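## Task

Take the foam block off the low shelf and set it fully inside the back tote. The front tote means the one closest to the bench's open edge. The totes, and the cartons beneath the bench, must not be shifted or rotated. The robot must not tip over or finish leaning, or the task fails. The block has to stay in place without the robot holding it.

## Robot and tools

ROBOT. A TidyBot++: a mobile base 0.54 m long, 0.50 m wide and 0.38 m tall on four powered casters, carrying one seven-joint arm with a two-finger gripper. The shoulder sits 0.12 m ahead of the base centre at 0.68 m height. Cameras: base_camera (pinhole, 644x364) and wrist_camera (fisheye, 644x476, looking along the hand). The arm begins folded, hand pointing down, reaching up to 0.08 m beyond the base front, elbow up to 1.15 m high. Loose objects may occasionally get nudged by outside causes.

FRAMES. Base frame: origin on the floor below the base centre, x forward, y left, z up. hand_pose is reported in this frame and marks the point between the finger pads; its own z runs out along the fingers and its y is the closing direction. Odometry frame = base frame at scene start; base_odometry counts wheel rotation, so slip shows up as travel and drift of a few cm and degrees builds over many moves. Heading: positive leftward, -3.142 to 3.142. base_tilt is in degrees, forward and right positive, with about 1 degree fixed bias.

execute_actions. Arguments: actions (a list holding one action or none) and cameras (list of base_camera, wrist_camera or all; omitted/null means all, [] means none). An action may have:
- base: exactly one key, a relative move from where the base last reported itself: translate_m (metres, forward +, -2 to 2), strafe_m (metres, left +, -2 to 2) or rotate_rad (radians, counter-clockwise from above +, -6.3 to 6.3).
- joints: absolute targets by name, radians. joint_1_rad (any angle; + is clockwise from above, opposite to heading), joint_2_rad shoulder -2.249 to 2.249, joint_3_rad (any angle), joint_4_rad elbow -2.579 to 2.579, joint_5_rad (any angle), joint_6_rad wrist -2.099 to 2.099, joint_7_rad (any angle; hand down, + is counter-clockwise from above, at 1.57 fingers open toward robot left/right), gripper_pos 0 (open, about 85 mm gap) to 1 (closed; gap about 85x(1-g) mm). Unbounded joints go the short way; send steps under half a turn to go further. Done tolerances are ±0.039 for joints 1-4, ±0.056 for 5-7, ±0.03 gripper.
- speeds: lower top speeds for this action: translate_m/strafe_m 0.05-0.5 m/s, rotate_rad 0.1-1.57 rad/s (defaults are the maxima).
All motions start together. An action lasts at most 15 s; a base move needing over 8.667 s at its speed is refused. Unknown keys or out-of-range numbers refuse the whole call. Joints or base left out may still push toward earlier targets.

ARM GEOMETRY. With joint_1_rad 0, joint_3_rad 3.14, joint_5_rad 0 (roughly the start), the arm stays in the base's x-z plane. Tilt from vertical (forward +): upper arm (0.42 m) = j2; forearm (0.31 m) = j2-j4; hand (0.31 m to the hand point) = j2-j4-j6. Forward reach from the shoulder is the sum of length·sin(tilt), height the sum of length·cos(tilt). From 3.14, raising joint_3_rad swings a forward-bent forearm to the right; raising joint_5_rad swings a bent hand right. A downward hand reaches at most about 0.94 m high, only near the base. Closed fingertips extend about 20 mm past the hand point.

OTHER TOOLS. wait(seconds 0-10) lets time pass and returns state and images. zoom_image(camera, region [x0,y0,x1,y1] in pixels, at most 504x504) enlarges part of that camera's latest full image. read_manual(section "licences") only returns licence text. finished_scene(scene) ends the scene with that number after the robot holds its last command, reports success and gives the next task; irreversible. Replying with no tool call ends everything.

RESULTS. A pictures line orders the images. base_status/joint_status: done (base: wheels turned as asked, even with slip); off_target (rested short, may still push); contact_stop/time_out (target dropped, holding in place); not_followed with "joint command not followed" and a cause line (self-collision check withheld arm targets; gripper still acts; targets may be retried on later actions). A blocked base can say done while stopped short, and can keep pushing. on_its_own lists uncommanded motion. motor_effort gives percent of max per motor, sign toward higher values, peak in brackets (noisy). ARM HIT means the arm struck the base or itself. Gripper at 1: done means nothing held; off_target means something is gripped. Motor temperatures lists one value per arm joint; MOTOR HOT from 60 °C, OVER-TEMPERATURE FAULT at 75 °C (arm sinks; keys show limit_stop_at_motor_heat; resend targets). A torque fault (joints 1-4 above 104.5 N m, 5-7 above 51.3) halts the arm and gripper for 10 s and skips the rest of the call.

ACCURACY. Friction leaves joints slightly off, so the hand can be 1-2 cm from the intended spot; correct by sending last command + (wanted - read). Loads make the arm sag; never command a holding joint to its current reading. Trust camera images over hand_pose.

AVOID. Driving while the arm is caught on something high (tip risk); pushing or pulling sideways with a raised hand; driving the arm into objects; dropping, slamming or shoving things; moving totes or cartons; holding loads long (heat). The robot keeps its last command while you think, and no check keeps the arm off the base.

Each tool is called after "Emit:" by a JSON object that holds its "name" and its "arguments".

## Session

Emit:
{"name": "execute_actions", "arguments": {"actions": []}}

Scene clock: 0.00 s.
Motor temperatures (°C, as the motors report them): [30 30 30 35 32 35 37]
base_odometry: x=+0.000 y=+0.000 heading=+0.000 (m, m, rad; odometry frame)
base_tilt: forward=+0.0 right=-0.2 (deg)
base_status: not commanded
joint_positions: joint_1_rad=-0.035 joint_2_rad=-0.301 joint_3_rad=+3.138 joint_4_rad=-2.546 joint_5_rad=-0.042 joint_6_rad=-0.860 joint_7_rad=+1.614 gripper_pos=+0.000
joint_status: not commanded
motor_effort: joint_1_rad=-1 joint_2_rad=-1 joint_3_rad=+0 joint_4_rad=+8 joint_5_rad=+0 joint_6_rad=-1 joint_7_rad=-1 (%)
hand_pose: x=+0.2507 y=+0.0161 z=+0.5764 quat_wxyz=(-0.015, +0.999, +0.027, +0.018) (m; base frame)
pictures: base_camera, wrist_camera
Images, in order (width x height): base_camera 644x364, wrist_camera 644x476.

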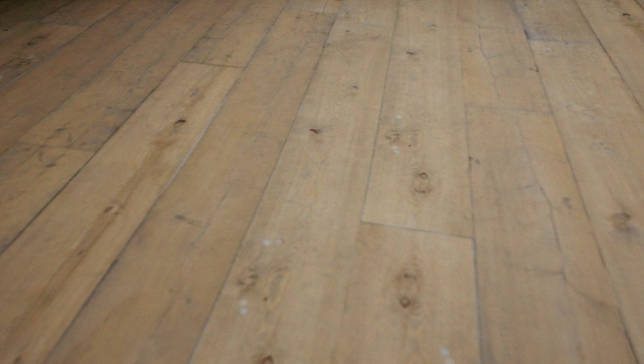

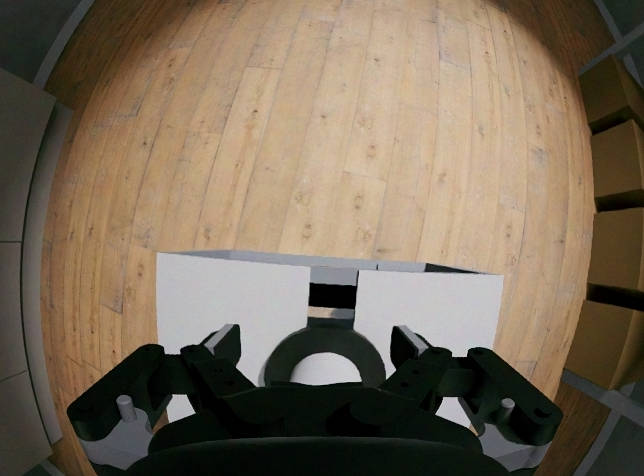

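Emit:
{"name": "execute_actions", "arguments": {"actions": [{"base":{"rotate_rad":-0.25},"joints":{"joint_1_rad":0.5,"joint_4_rad":-1.9,"joint_6_rad":-0.4,"joint_5_rad":0.04,"joint_7_rad":1.55}}]}}

Scene clock: 2.80 s.
Motor temperatures (°C, as the motors report them): [30 30 30 35 32 35 37]
base_odometry: x=+0.000 y=+0.000 heading=-0.249 (m, m, rad; odometry frame)
base_tilt: forward=-0.1 right=-0.2 (deg)
base_status: done
joint_positions: joint_1_rad=+0.492 joint_2_rad=-0.301 joint_3_rad=+3.138 joint_4_rad=-1.915 joint_5_rad=-0.004 joint_6_rad=-0.421 joint_7_rad=+1.580 gripper_pos=+0.000
joint_status: all done
motor_effort: joint_1_rad=-1(0) joint_2_rad=-11(11) joint_3_rad=+0(2) joint_4_rad=+19(19) joint_5_rad=+0(0) joint_6_rad=+8(7) joint_7_rad=-1(1) (%)
hand_pose: x=+0.5330 y=-0.2177 z=+0.9307 quat_wxyz=(+0.128, +0.826, -0.203, +0.510) (m; base frame)
pictures: base_camera, wrist_camera
Images, in order (width x height): base_camera 644x364, wrist_camera 644x476.

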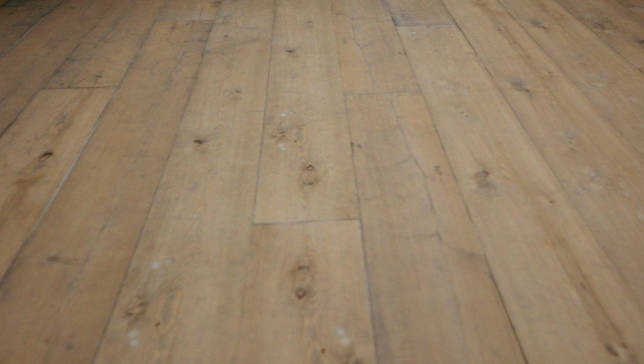

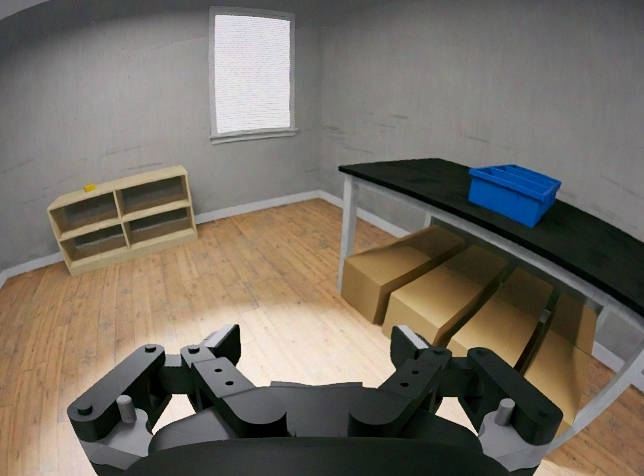

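Emit:
{"name": "execute_actions", "arguments": {"actions": [{"base":{"translate_m":1.9},"joints":{"joint_1_rad":0,"joint_2_rad":0.0,"joint_4_rad":-1.7,"joint_6_rad":-0.9}}], "cameras": ["wrist_camera"]}}

Scene clock: 8.27 s.
Motor temperatures (°C, as the motors report them): [30 30 30 35 32 35 37]
base_odometry: x=+1.841 y=-0.471 heading=-0.250 (m, m, rad; odometry frame)
base_tilt: forward=+0.0 right=-0.2 (deg)
base_status: done
joint_positions: joint_1_rad=+0.006 joint_2_rad=-0.001 joint_3_rad=+3.138 joint_4_rad=-1.717 joint_5_rad=-0.003 joint_6_rad=-0.877 joint_7_rad=+1.580 gripper_pos=+0.000
joint_status: all done
motor_effort: joint_1_rad=-1(2) joint_2_rad=-19(21) joint_3_rad=+1(2) joint_4_rad=+17(20) joint_5_rad=+1(1) joint_6_rad=+5(9) joint_7_rad=-1(1) (%)
hand_pose: x=+0.5921 y=+0.0008 z=+0.7918 quat_wxyz=(+0.000, +0.963, +0.003, +0.271) (m; base frame)
pictures: wrist_camera
Images, in order (width x height): wrist_camera 644x476.

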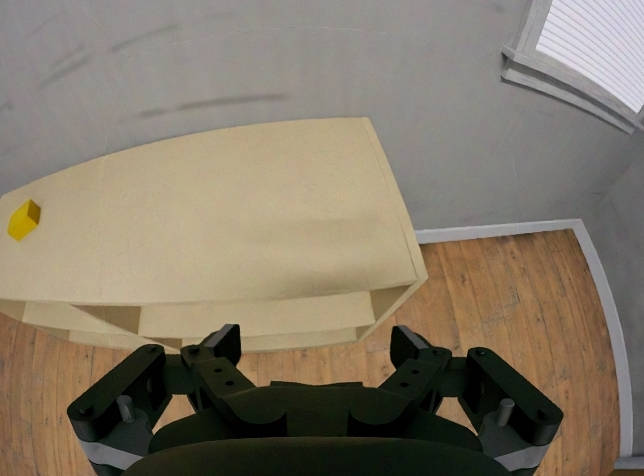

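Emit:
{"name": "execute_actions", "arguments": {"actions": [{"base":{"strafe_m":0.76}}]}}

Scene clock: 11.33 s.
Motor temperatures (°C, as the motors report them): [30 30 30 35 32 35 37]
base_odometry: x=+2.029 y=+0.265 heading=-0.251 (m, m, rad; odometry frame)
base_tilt: forward=-0.1 right=-0.2 (deg)
base_status: done
joint_positions: joint_1_rad=+0.003 joint_2_rad=-0.001 joint_3_rad=+3.138 joint_4_rad=-1.716 joint_5_rad=-0.001 joint_6_rad=-0.878 joint_7_rad=+1.580 gripper_pos=+0.000
joint_status: not commanded
motor_effort: joint_1_rad=-1(3) joint_2_rad=-20(20) joint_3_rad=+1(3) joint_4_rad=+17(18) joint_5_rad=+0(0) joint_6_rad=+5(5) joint_7_rad=-1(1) (%)
hand_pose: x=+0.5920 y=+0.0018 z=+0.7918 quat_wxyz=(+0.001, +0.963, +0.005, +0.271) (m; base frame)
pictures: base_camera, wrist_camera
Images, in order (width x height): base_camera 644x364, wrist_camera 644x476.

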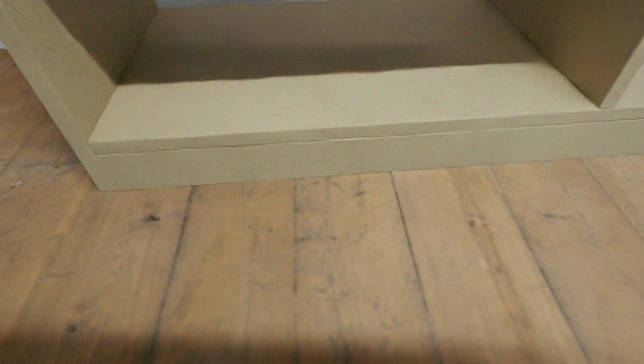

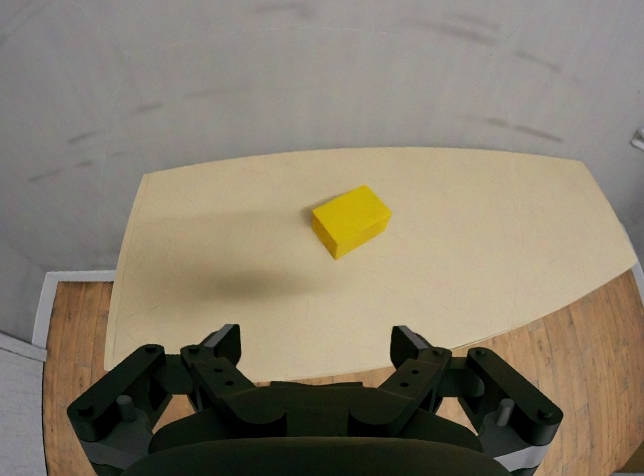

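Emit:
{"name": "execute_actions", "arguments": {"actions": [{"base":{"translate_m":0.2},"joints":{"joint_1_rad":0.115,"joint_2_rad":0.365,"joint_4_rad":-1.245,"joint_6_rad":-1.55,"joint_7_rad":0.66}}], "cameras": ["wrist_camera"]}}

Scene clock: 13.30 s.
Motor temperatures (°C, as the motors report them): [30 30 30 35 32 35 37]
base_odometry: x=+2.223 y=+0.216 heading=-0.250 (m, m, rad; odometry frame)
base_tilt: forward=+0.0 right=-0.2 (deg)
base_status: done
joint_positions: joint_1_rad=+0.105 joint_2_rad=+0.365 joint_3_rad=+3.138 joint_4_rad=-1.263 joint_5_rad=-0.001 joint_6_rad=-1.527 joint_7_rad=+0.685 gripper_pos=+0.000
joint_status: all done
motor_effort: joint_1_rad=+0(2) joint_2_rad=-30(32) joint_3_rad=+0(0) joint_4_rad=+15(18) joint_5_rad=+0(1) joint_6_rad=+0(6) joint_7_rad=-1(2) (%)
hand_pose: x=+0.5766 y=-0.0451 z=+0.7453 quat_wxyz=(+0.002, +0.881, -0.474, -0.007) (m; base frame)
pictures: wrist_camera
Images, in order (width x height): wrist_camera 644x476.

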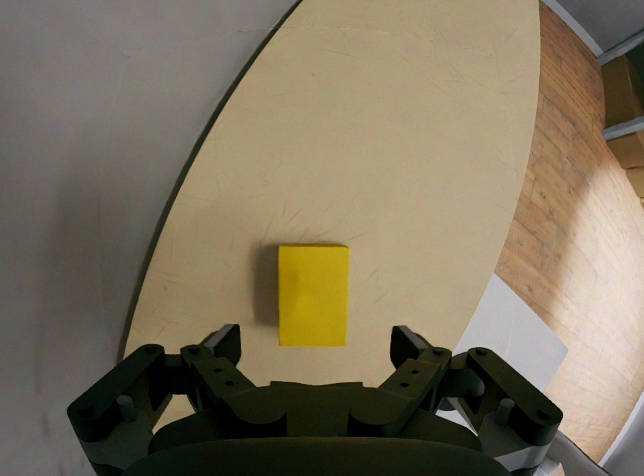

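Emit:
{"name": "execute_actions", "arguments": {"actions": [{"joints":{"joint_2_rad":0.41,"joint_4_rad":-1.49,"joint_6_rad":-1.235}}], "cameras": ["wrist_camera"]}}

Scene clock: 14.67 s.
Motor temperatures (°C, as the motors report them): [30 30 30 35 32 35 37]
base_odometry: x=+2.223 y=+0.216 heading=-0.250 (m, m, rad; odometry frame)
base_tilt: forward=+0.0 right=-0.2 (deg)
base_status: not commanded
joint_positions: joint_1_rad=+0.105 joint_2_rad=+0.406 joint_3_rad=+3.138 joint_4_rad=-1.476 joint_5_rad=-0.001 joint_6_rad=-1.258 joint_7_rad=+0.685 gripper_pos=+0.000
joint_status: all done
motor_effort: joint_1_rad=-1(1) joint_2_rad=-30(31) joint_3_rad=+0(0) joint_4_rad=+14(14) joint_5_rad=+0(0) joint_6_rad=+1(1) joint_7_rad=-1(1) (%)
hand_pose: x=+0.5828 y=-0.0456 z=+0.6608 quat_wxyz=(-0.001, +0.881, -0.474, +0.001) (m; base frame)
pictures: wrist_camera
Images, in order (width x height): wrist_camera 644x476.

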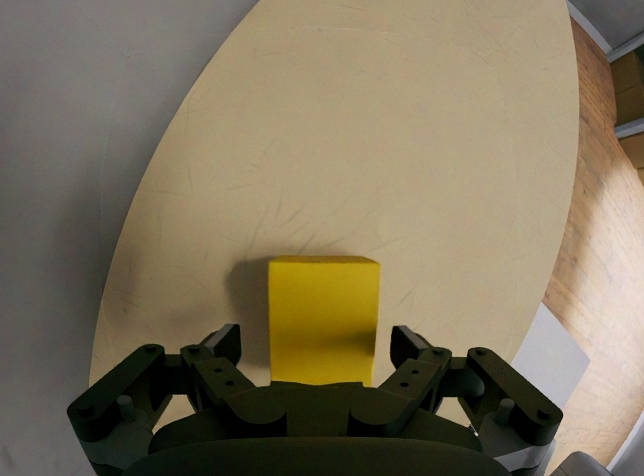

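Emit:
{"name": "execute_actions", "arguments": {"actions": [{"joints":{"joint_2_rad":0.415,"joint_4_rad":-1.565,"joint_6_rad":-1.155}}], "cameras": []}}

Emit:
{"name": "execute_actions", "arguments": {"actions": [{"joints":{"gripper_pos":1}}], "cameras": ["wrist_camera"]}}

Emit:
{"name": "execute_actions", "arguments": {"actions": [{"joints":{"joint_2_rad":0.1,"joint_4_rad":-1.3,"joint_6_rad":-1.4}}], "cameras": []}}

Emit:
{"name": "execute_actions", "arguments": {"actions": [{"base":{"translate_m":-0.5},"joints":{"joint_1_rad":0,"joint_2_rad":-0.1,"joint_4_rad":-1.3,"joint_6_rad":-0.9,"joint_7_rad":1.59}}], "cameras": []}}

Emit:
{"name": "execute_actions", "arguments": {"actions": [{"base":{"rotate_rad":-1.49}}]}}

Scene clock: 17.60 s.
Motor temperatures (°C, as the motors report them): [30 30 30 35 32 35 37]
base_odometry: x=+2.223 y=+0.216 heading=-0.250 (m, m, rad; odometry frame)
base_tilt: forward=+0.0 right=-0.3 (deg)
base_status: not commanded
joint_positions: joint_1_rad=+0.105 joint_2_rad=+0.409 joint_3_rad=+3.138 joint_4_rad=-1.552 joint_5_rad=-0.001 joint_6_rad=-1.179 joint_7_rad=+0.685 gripper_pos=+0.000
joint_status: all done
motor_effort: joint_1_rad=-1(1) joint_2_rad=-30(31) joint_3_rad=+1(1) joint_4_rad=+13(14) joint_5_rad=+1(0) joint_6_rad=+1(2) joint_7_rad=-1(1) (%)
hand_pose: x=+0.5755 y=-0.0449 z=+0.6371 quat_wxyz=(-0.001, +0.881, -0.474, +0.001) (m; base frame)
pictures: none
No camera images: the call's "cameras" was empty. Leave "cameras" out to get every camera's image.

Scene clock: 18.70 s.
Motor temperatures (°C, as the motors report them): [30 30 30 35 32 35 37]
base_odometry: x=+2.223 y=+0.216 heading=-0.250 (m, m, rad; odometry frame)
base_tilt: forward=+0.0 right=-0.2 (deg)
base_status: not commanded
joint_positions: joint_1_rad=+0.105 joint_2_rad=+0.406 joint_3_rad=+3.138 joint_4_rad=-1.552 joint_5_rad=-0.001 joint_6_rad=-1.178 joint_7_rad=+0.685 gripper_pos=+0.382
joint_status: gripper_pos off_target (ended at +0.382, target +1.000)
motor_effort: joint_1_rad=-1(0) joint_2_rad=-26(30) joint_3_rad=+0(0) joint_4_rad=+11(14) joint_5_rad=+0(1) joint_6_rad=+0(4) joint_7_rad=-2(1) (%)
hand_pose: x=+0.5756 y=-0.0449 z=+0.6382 quat_wxyz=(-0.002, +0.881, -0.474, +0.002) (m; base frame)
pictures: wrist_camera
Images, in order (width x height): wrist_camera 644x476.

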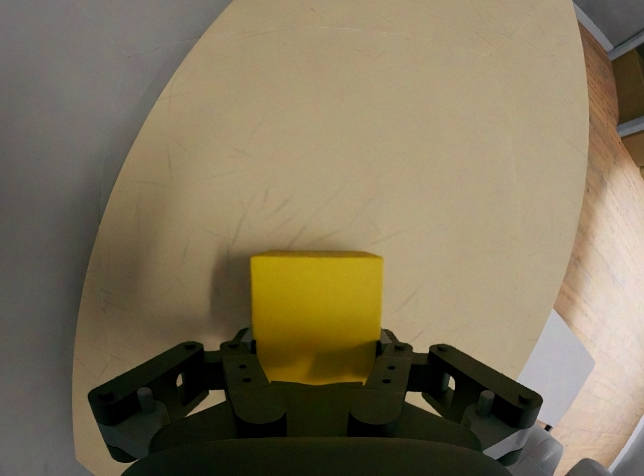

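Scene clock: 20.37 s.
Motor temperatures (°C, as the motors report them): [30 30 30 35 32 35 37]
base_odometry: x=+2.223 y=+0.216 heading=-0.250 (m, m, rad; odometry frame)
base_tilt: forward=+0.0 right=-0.2 (deg)
base_status: not commanded
joint_positions: joint_1_rad=+0.105 joint_2_rad=+0.097 joint_3_rad=+3.138 joint_4_rad=-1.312 joint_5_rad=-0.001 joint_6_rad=-1.378 joint_7_rad=+0.685 gripper_pos=+0.382
joint_status: all done
motor_effort: joint_1_rad=-1(1) joint_2_rad=-22(34) joint_3_rad=+1(0) joint_4_rad=+17(17) joint_5_rad=+1(1) joint_6_rad=+3(4) joint_7_rad=-1(1) (%)
hand_pose: x=+0.5758 y=-0.0449 z=+0.8590 quat_wxyz=(-0.068, +0.867, -0.466, +0.162) (m; base frame)
pictures: none
No camera images: the call's "cameras" was empty. Leave "cameras" out to get every camera's image.

Scene clock: 22.90 s.
Motor temperatures (°C, as the motors report them): [30 30 30 35 32 35 37]
base_odometry: x=+1.738 y=+0.339 heading=-0.249 (m, m, rad; odometry frame)
base_tilt: forward=+0.0 right=-0.2 (deg)
base_status: done
joint_positions: joint_1_rad=+0.007 joint_2_rad=-0.103 joint_3_rad=+3.138 joint_4_rad=-1.307 joint_5_rad=+0.001 joint_6_rad=-0.914 joint_7_rad=+1.575 gripper_pos=+0.382
joint_status: all done
motor_effort: joint_1_rad=-1(4) joint_2_rad=-17(27) joint_3_rad=+1(3) joint_4_rad=+19(19) joint_5_rad=+0(1) joint_6_rad=+8(9) joint_7_rad=-1(1) (%)
hand_pose: x=+0.6348 y=-0.0004 z=+1.0511 quat_wxyz=(+0.002, +0.872, +0.001, +0.490) (m; base frame)
pictures: none
No camera images: the call's "cameras" was empty. Leave "cameras" out to get every camera's image.

Scene clock: 25.17 s.
Motor temperatures (°C, as the motors report them): [30 30 30 35 32 35 37]
base_odometry: x=+1.738 y=+0.339 heading=-1.739 (m, m, rad; odometry frame)
base_tilt: forward=+0.0 right=-0.2 (deg)
base_status: done
joint_positions: joint_1_rad=+0.005 joint_2_rad=-0.096 joint_3_rad=+3.142 joint_4_rad=-1.307 joint_5_rad=+0.001 joint_6_rad=-0.914 joint_7_rad=+1.575 gripper_pos=+0.382
joint_status: not commanded
motor_effort: joint_1_rad=+0(1) joint_2_rad=-17(20) joint_3_rad=+1(3) joint_4_rad=+19(19) joint_5_rad=+0(2) joint_6_rad=+8(8) joint_7_rad=-1(1) (%)
hand_pose: x=+0.6375 y=-0.0019 z=+1.0474 quat_wxyz=(+0.003, +0.874, +0.000, +0.487) (m; base frame)
pictures: base_camera, wrist_camera
Images, in order (width x height): base_camera 644x364, wrist_camera 644x476.

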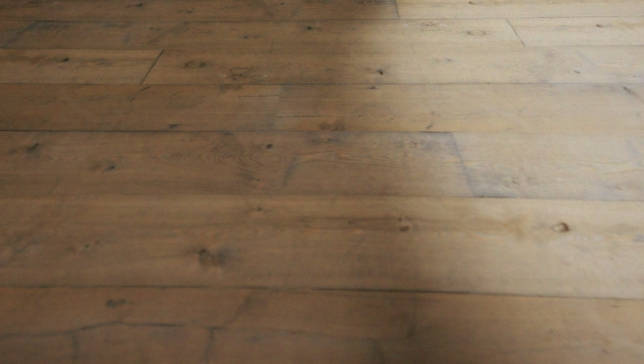

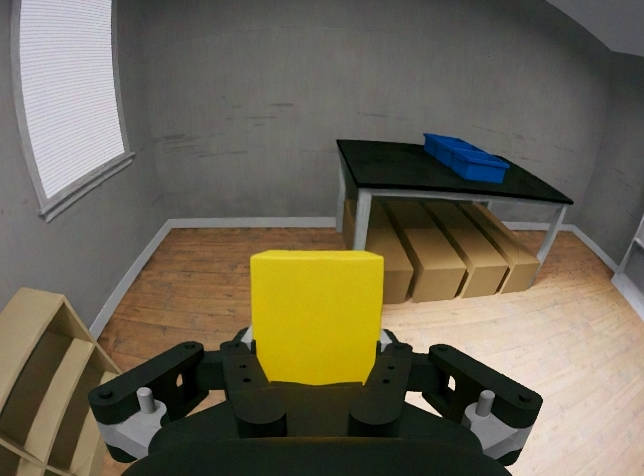

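Emit:
{"name": "execute_actions", "arguments": {"actions": [{"base":{"strafe_m":-1.02},"joints":{"joint_6_rad":-1.2}}], "cameras": []}}

Emit:
{"name": "execute_actions", "arguments": {"actions": [{"base":{"translate_m":1.1}}]}}

Scene clock: 28.80 s.
Motor temperatures (°C, as the motors report them): [30 30 30 35 32 35 37]
base_odometry: x=+0.733 y=+0.511 heading=-1.740 (m, m, rad; odometry frame)
base_tilt: forward=+0.0 right=-0.1 (deg)
base_status: done
joint_positions: joint_1_rad=+0.003 joint_2_rad=-0.096 joint_3_rad=+3.142 joint_4_rad=-1.307 joint_5_rad=+0.002 joint_6_rad=-1.202 joint_7_rad=+1.575 gripper_pos=+0.382
joint_status: all done
motor_effort: joint_1_rad=-1(1) joint_2_rad=-16(18) joint_3_rad=+0(3) joint_4_rad=+18(19) joint_5_rad=+1(1) joint_6_rad=+6(8) joint_7_rad=-1(1) (%)
hand_pose: x=+0.5801 y=-0.0008 z=+0.9790 quat_wxyz=(+0.002, +0.934, +0.001, +0.356) (m; base frame)
pictures: none
No camera images: the call's "cameras" was empty. Leave "cameras" out to get every camera's image.

Scene clock: 32.37 s.
Motor temperatures (°C, as the motors report them): [30 30 30 35 32 35 37]
base_odometry: x=+0.547 y=-0.573 heading=-1.740 (m, m, rad; odometry frame)
base_tilt: forward=+0.0 right=-0.2 (deg)
base_status: done
joint_positions: joint_1_rad=+0.003 joint_2_rad=-0.095 joint_3_rad=+3.142 joint_4_rad=-1.307 joint_5_rad=+0.002 joint_6_rad=-1.202 joint_7_rad=+1.575 gripper_pos=+0.382
joint_status: not commanded
motor_effort: joint_1_rad=-1(2) joint_2_rad=-17(20) joint_3_rad=+1(1) joint_4_rad=+17(18) joint_5_rad=+0(0) joint_6_rad=+7(6) joint_7_rad=-1(2) (%)
hand_pose: x=+0.5804 y=-0.0008 z=+0.9786 quat_wxyz=(+0.002, +0.935, +0.001, +0.356) (m; base frame)
pictures: base_camera, wrist_camera
Images, in order (width x height): base_camera 644x364, wrist_camera 644x476.

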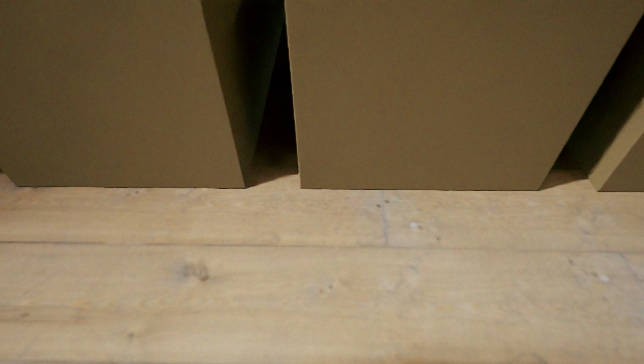

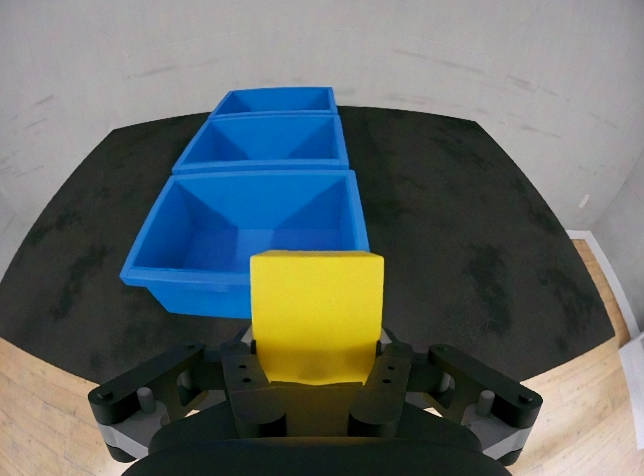

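Emit:
{"name": "execute_actions", "arguments": {"actions": [{"base":{"translate_m":0.25},"joints":{"joint_1_rad":-0.12,"joint_2_rad":0.58,"joint_4_rad":-0.625,"joint_6_rad":-0.76}}]}}

Scene clock: 34.77 s.
Motor temperatures (°C, as the motors report them): [30 30 30 35 32 35 37]
base_odometry: x=+0.505 y=-0.820 heading=-1.740 (m, m, rad; odometry frame)
base_tilt: forward=+0.0 right=-0.2 (deg)
base_status: done
joint_positions: joint_1_rad=-0.111 joint_2_rad=+0.584 joint_3_rad=+3.142 joint_4_rad=-0.645 joint_5_rad=+0.002 joint_6_rad=-0.786 joint_7_rad=+1.575 gripper_pos=+0.382
joint_status: all done
motor_effort: joint_1_rad=-1(2) joint_2_rad=-41(46) joint_3_rad=+0(2) joint_4_rad=+19(20) joint_5_rad=+1(0) joint_6_rad=+9(8) joint_7_rad=-1(1) (%)
hand_pose: x=+0.9232 y=+0.0903 z=+1.0039 quat_wxyz=(-0.027, +0.844, +0.049, +0.533) (m; base frame)
pictures: base_camera, wrist_camera
Images, in order (width x height): base_camera 644x364, wrist_camera 644x476.

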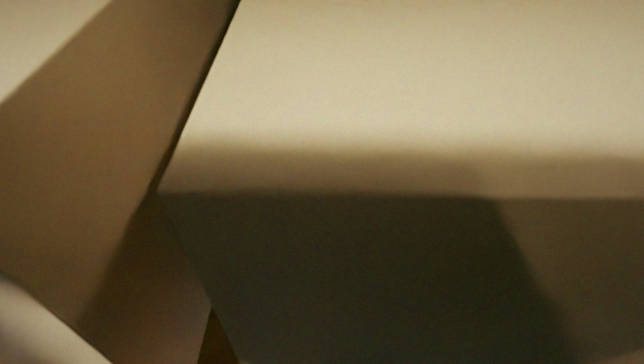

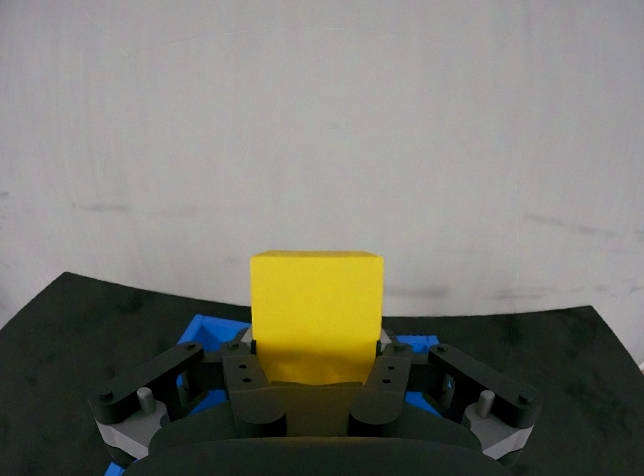

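Emit:
{"name": "execute_actions", "arguments": {"actions": [{"joints":{"joint_2_rad":0.71,"joint_4_rad":-0.5,"joint_6_rad":-1.02}}], "cameras": ["wrist_camera"]}}

Scene clock: 36.37 s.
Motor temperatures (°C, as the motors report them): [30 30 30 35 32 35 37]
base_odometry: x=+0.505 y=-0.820 heading=-1.740 (m, m, rad; odometry frame)
base_tilt: forward=+0.0 right=-0.2 (deg)
base_status: not commanded
joint_positions: joint_1_rad=-0.111 joint_2_rad=+0.718 joint_3_rad=+3.142 joint_4_rad=-0.519 joint_5_rad=+0.002 joint_6_rad=-1.005 joint_7_rad=+1.575 gripper_pos=+0.382
joint_status: all done
motor_effort: joint_1_rad=-1(1) joint_2_rad=-44(48) joint_3_rad=+0(0) joint_4_rad=+18(19) joint_5_rad=+0(1) joint_6_rad=+8(8) joint_7_rad=-1(1) (%)
hand_pose: x=+0.9314 y=+0.0911 z=+0.9081 quat_wxyz=(-0.022, +0.899, +0.052, +0.434) (m; base frame)
pictures: wrist_camera
Images, in order (width x height): wrist_camera 644x476.

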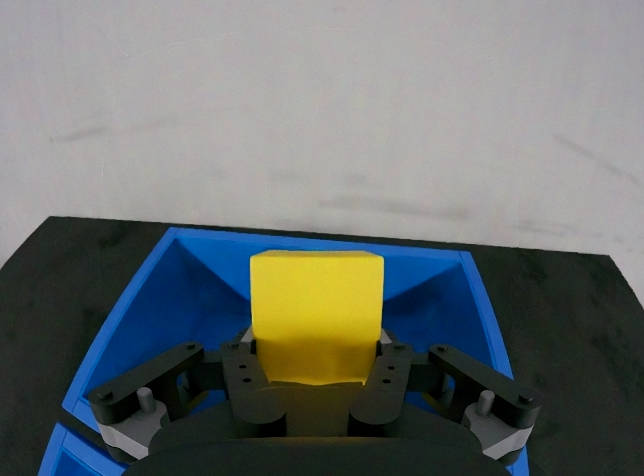

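Emit:
{"name": "execute_actions", "arguments": {"actions": [{"joints":{"joint_2_rad":0.78}}], "cameras": ["wrist_camera"]}}

Emit:
{"name": "execute_actions", "arguments": {"actions": [{"joints":{"gripper_pos":0}}], "cameras": ["wrist_camera"]}}

Emit:
{"name": "execute_actions", "arguments": {"actions": [{"joints":{"joint_2_rad":0.45}}], "cameras": []}}

Emit:
{"name": "execute_actions", "arguments": {"actions": [{"joints":{"joint_6_rad":-1.5}}], "cameras": ["wrist_camera"]}}

Scene clock: 37.60 s.
Motor temperatures (°C, as the motors report them): [30 30 30 35 32 35 37]
base_odometry: x=+0.505 y=-0.820 heading=-1.740 (m, m, rad; odometry frame)
base_tilt: forward=+0.0 right=-0.2 (deg)
base_status: not commanded
joint_positions: joint_1_rad=-0.111 joint_2_rad=+0.785 joint_3_rad=+3.142 joint_4_rad=-0.515 joint_5_rad=+0.002 joint_6_rad=-1.005 joint_7_rad=+1.575 gripper_pos=+0.382
joint_status: all done
motor_effort: joint_1_rad=-1(1) joint_2_rad=-46(48) joint_3_rad=+0(0) joint_4_rad=+18(19) joint_5_rad=+0(1) joint_6_rad=+7(7) joint_7_rad=-1(1) (%)
hand_pose: x=+0.9452 y=+0.0927 z=+0.8548 quat_wxyz=(-0.020, +0.912, +0.053, +0.405) (m; base frame)
pictures: wrist_camera
Images, in order (width x height): wrist_camera 644x476.

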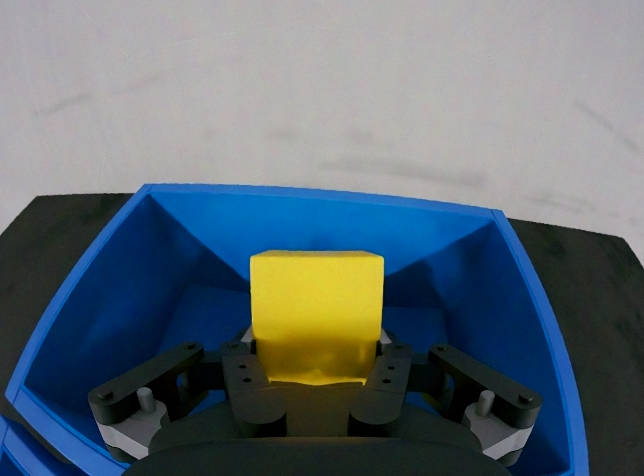

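Scene clock: 38.70 s.
Motor temperatures (°C, as the motors report them): [30 31 30 35 32 35 37]
base_odometry: x=+0.505 y=-0.820 heading=-1.740 (m, m, rad; odometry frame)
base_tilt: forward=+0.0 right=-0.2 (deg)
base_status: not commanded
joint_positions: joint_1_rad=-0.111 joint_2_rad=+0.785 joint_3_rad=+3.142 joint_4_rad=-0.515 joint_5_rad=+0.002 joint_6_rad=-1.005 joint_7_rad=+1.575 gripper_pos=+0.000
joint_status: all done
motor_effort: joint_1_rad=-1(0) joint_2_rad=-46(47) joint_3_rad=+0(0) joint_4_rad=+18(19) joint_5_rad=+0(1) joint_6_rad=+6(7) joint_7_rad=-2(1) (%)
hand_pose: x=+0.9452 y=+0.0927 z=+0.8548 quat_wxyz=(-0.020, +0.912, +0.053, +0.405) (m; base frame)
pictures: wrist_camera
Images, in order (width x height): wrist_camera 644x476.

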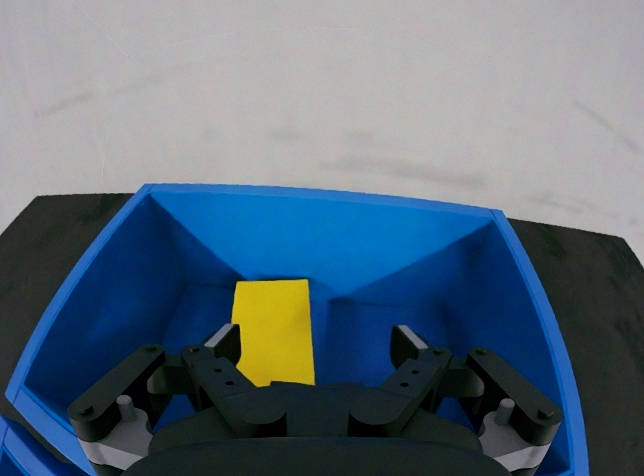

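Scene clock: 40.57 s.
Motor temperatures (°C, as the motors report them): [30 31 30 35 32 35 37]
base_odometry: x=+0.505 y=-0.820 heading=-1.740 (m, m, rad; odometry frame)
base_tilt: forward=+0.0 right=-0.2 (deg)
base_status: not commanded
joint_positions: joint_1_rad=-0.111 joint_2_rad=+0.448 joint_3_rad=+3.142 joint_4_rad=-0.503 joint_5_rad=+0.002 joint_6_rad=-1.005 joint_7_rad=+1.575 gripper_pos=+0.000
joint_status: all done
motor_effort: joint_1_rad=-1(1) joint_2_rad=-34(50) joint_3_rad=+0(0) joint_4_rad=+17(20) joint_5_rad=+1(1) joint_6_rad=+8(9) joint_7_rad=-1(1) (%)
hand_pose: x=+0.8412 y=+0.0811 z=+1.1263 quat_wxyz=(-0.029, +0.828, +0.048, +0.558) (m; base frame)
pictures: none
No camera images: the call's "cameras" was empty. Leave "cameras" out to get every camera's image.

Scene clock: 41.47 s.
Motor temperatures (°C, as the motors report them): [30 31 30 35 32 35 37]
base_odometry: x=+0.505 y=-0.820 heading=-1.740 (m, m, rad; odometry frame)
base_tilt: forward=+0.0 right=-0.2 (deg)
base_status: not commanded
joint_positions: joint_1_rad=-0.111 joint_2_rad=+0.449 joint_3_rad=+3.142 joint_4_rad=-0.503 joint_5_rad=+0.002 joint_6_rad=-1.499 joint_7_rad=+1.575 gripper_pos=+0.000
joint_status: all done
motor_effort: joint_1_rad=-1(1) joint_2_rad=-33(35) joint_3_rad=+0(0) joint_4_rad=+15(17) joint_5_rad=+0(0) joint_6_rad=+5(8) joint_7_rad=-1(1) (%)
hand_pose: x=+0.7519 y=+0.0711 z=+1.0032 quat_wxyz=(-0.017, +0.939, +0.054, +0.338) (m; base frame)
pictures: wrist_camera
Images, in order (width x height): wrist_camera 644x476.

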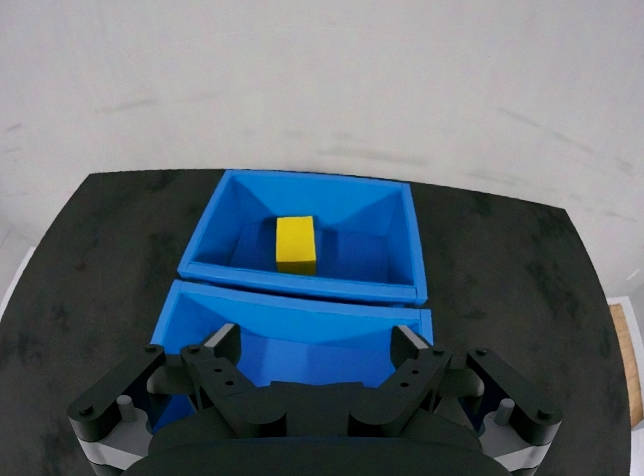

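Emit:
{"name": "finished_scene", "arguments": {"scene": 2}}

The scene is finished: the task was done.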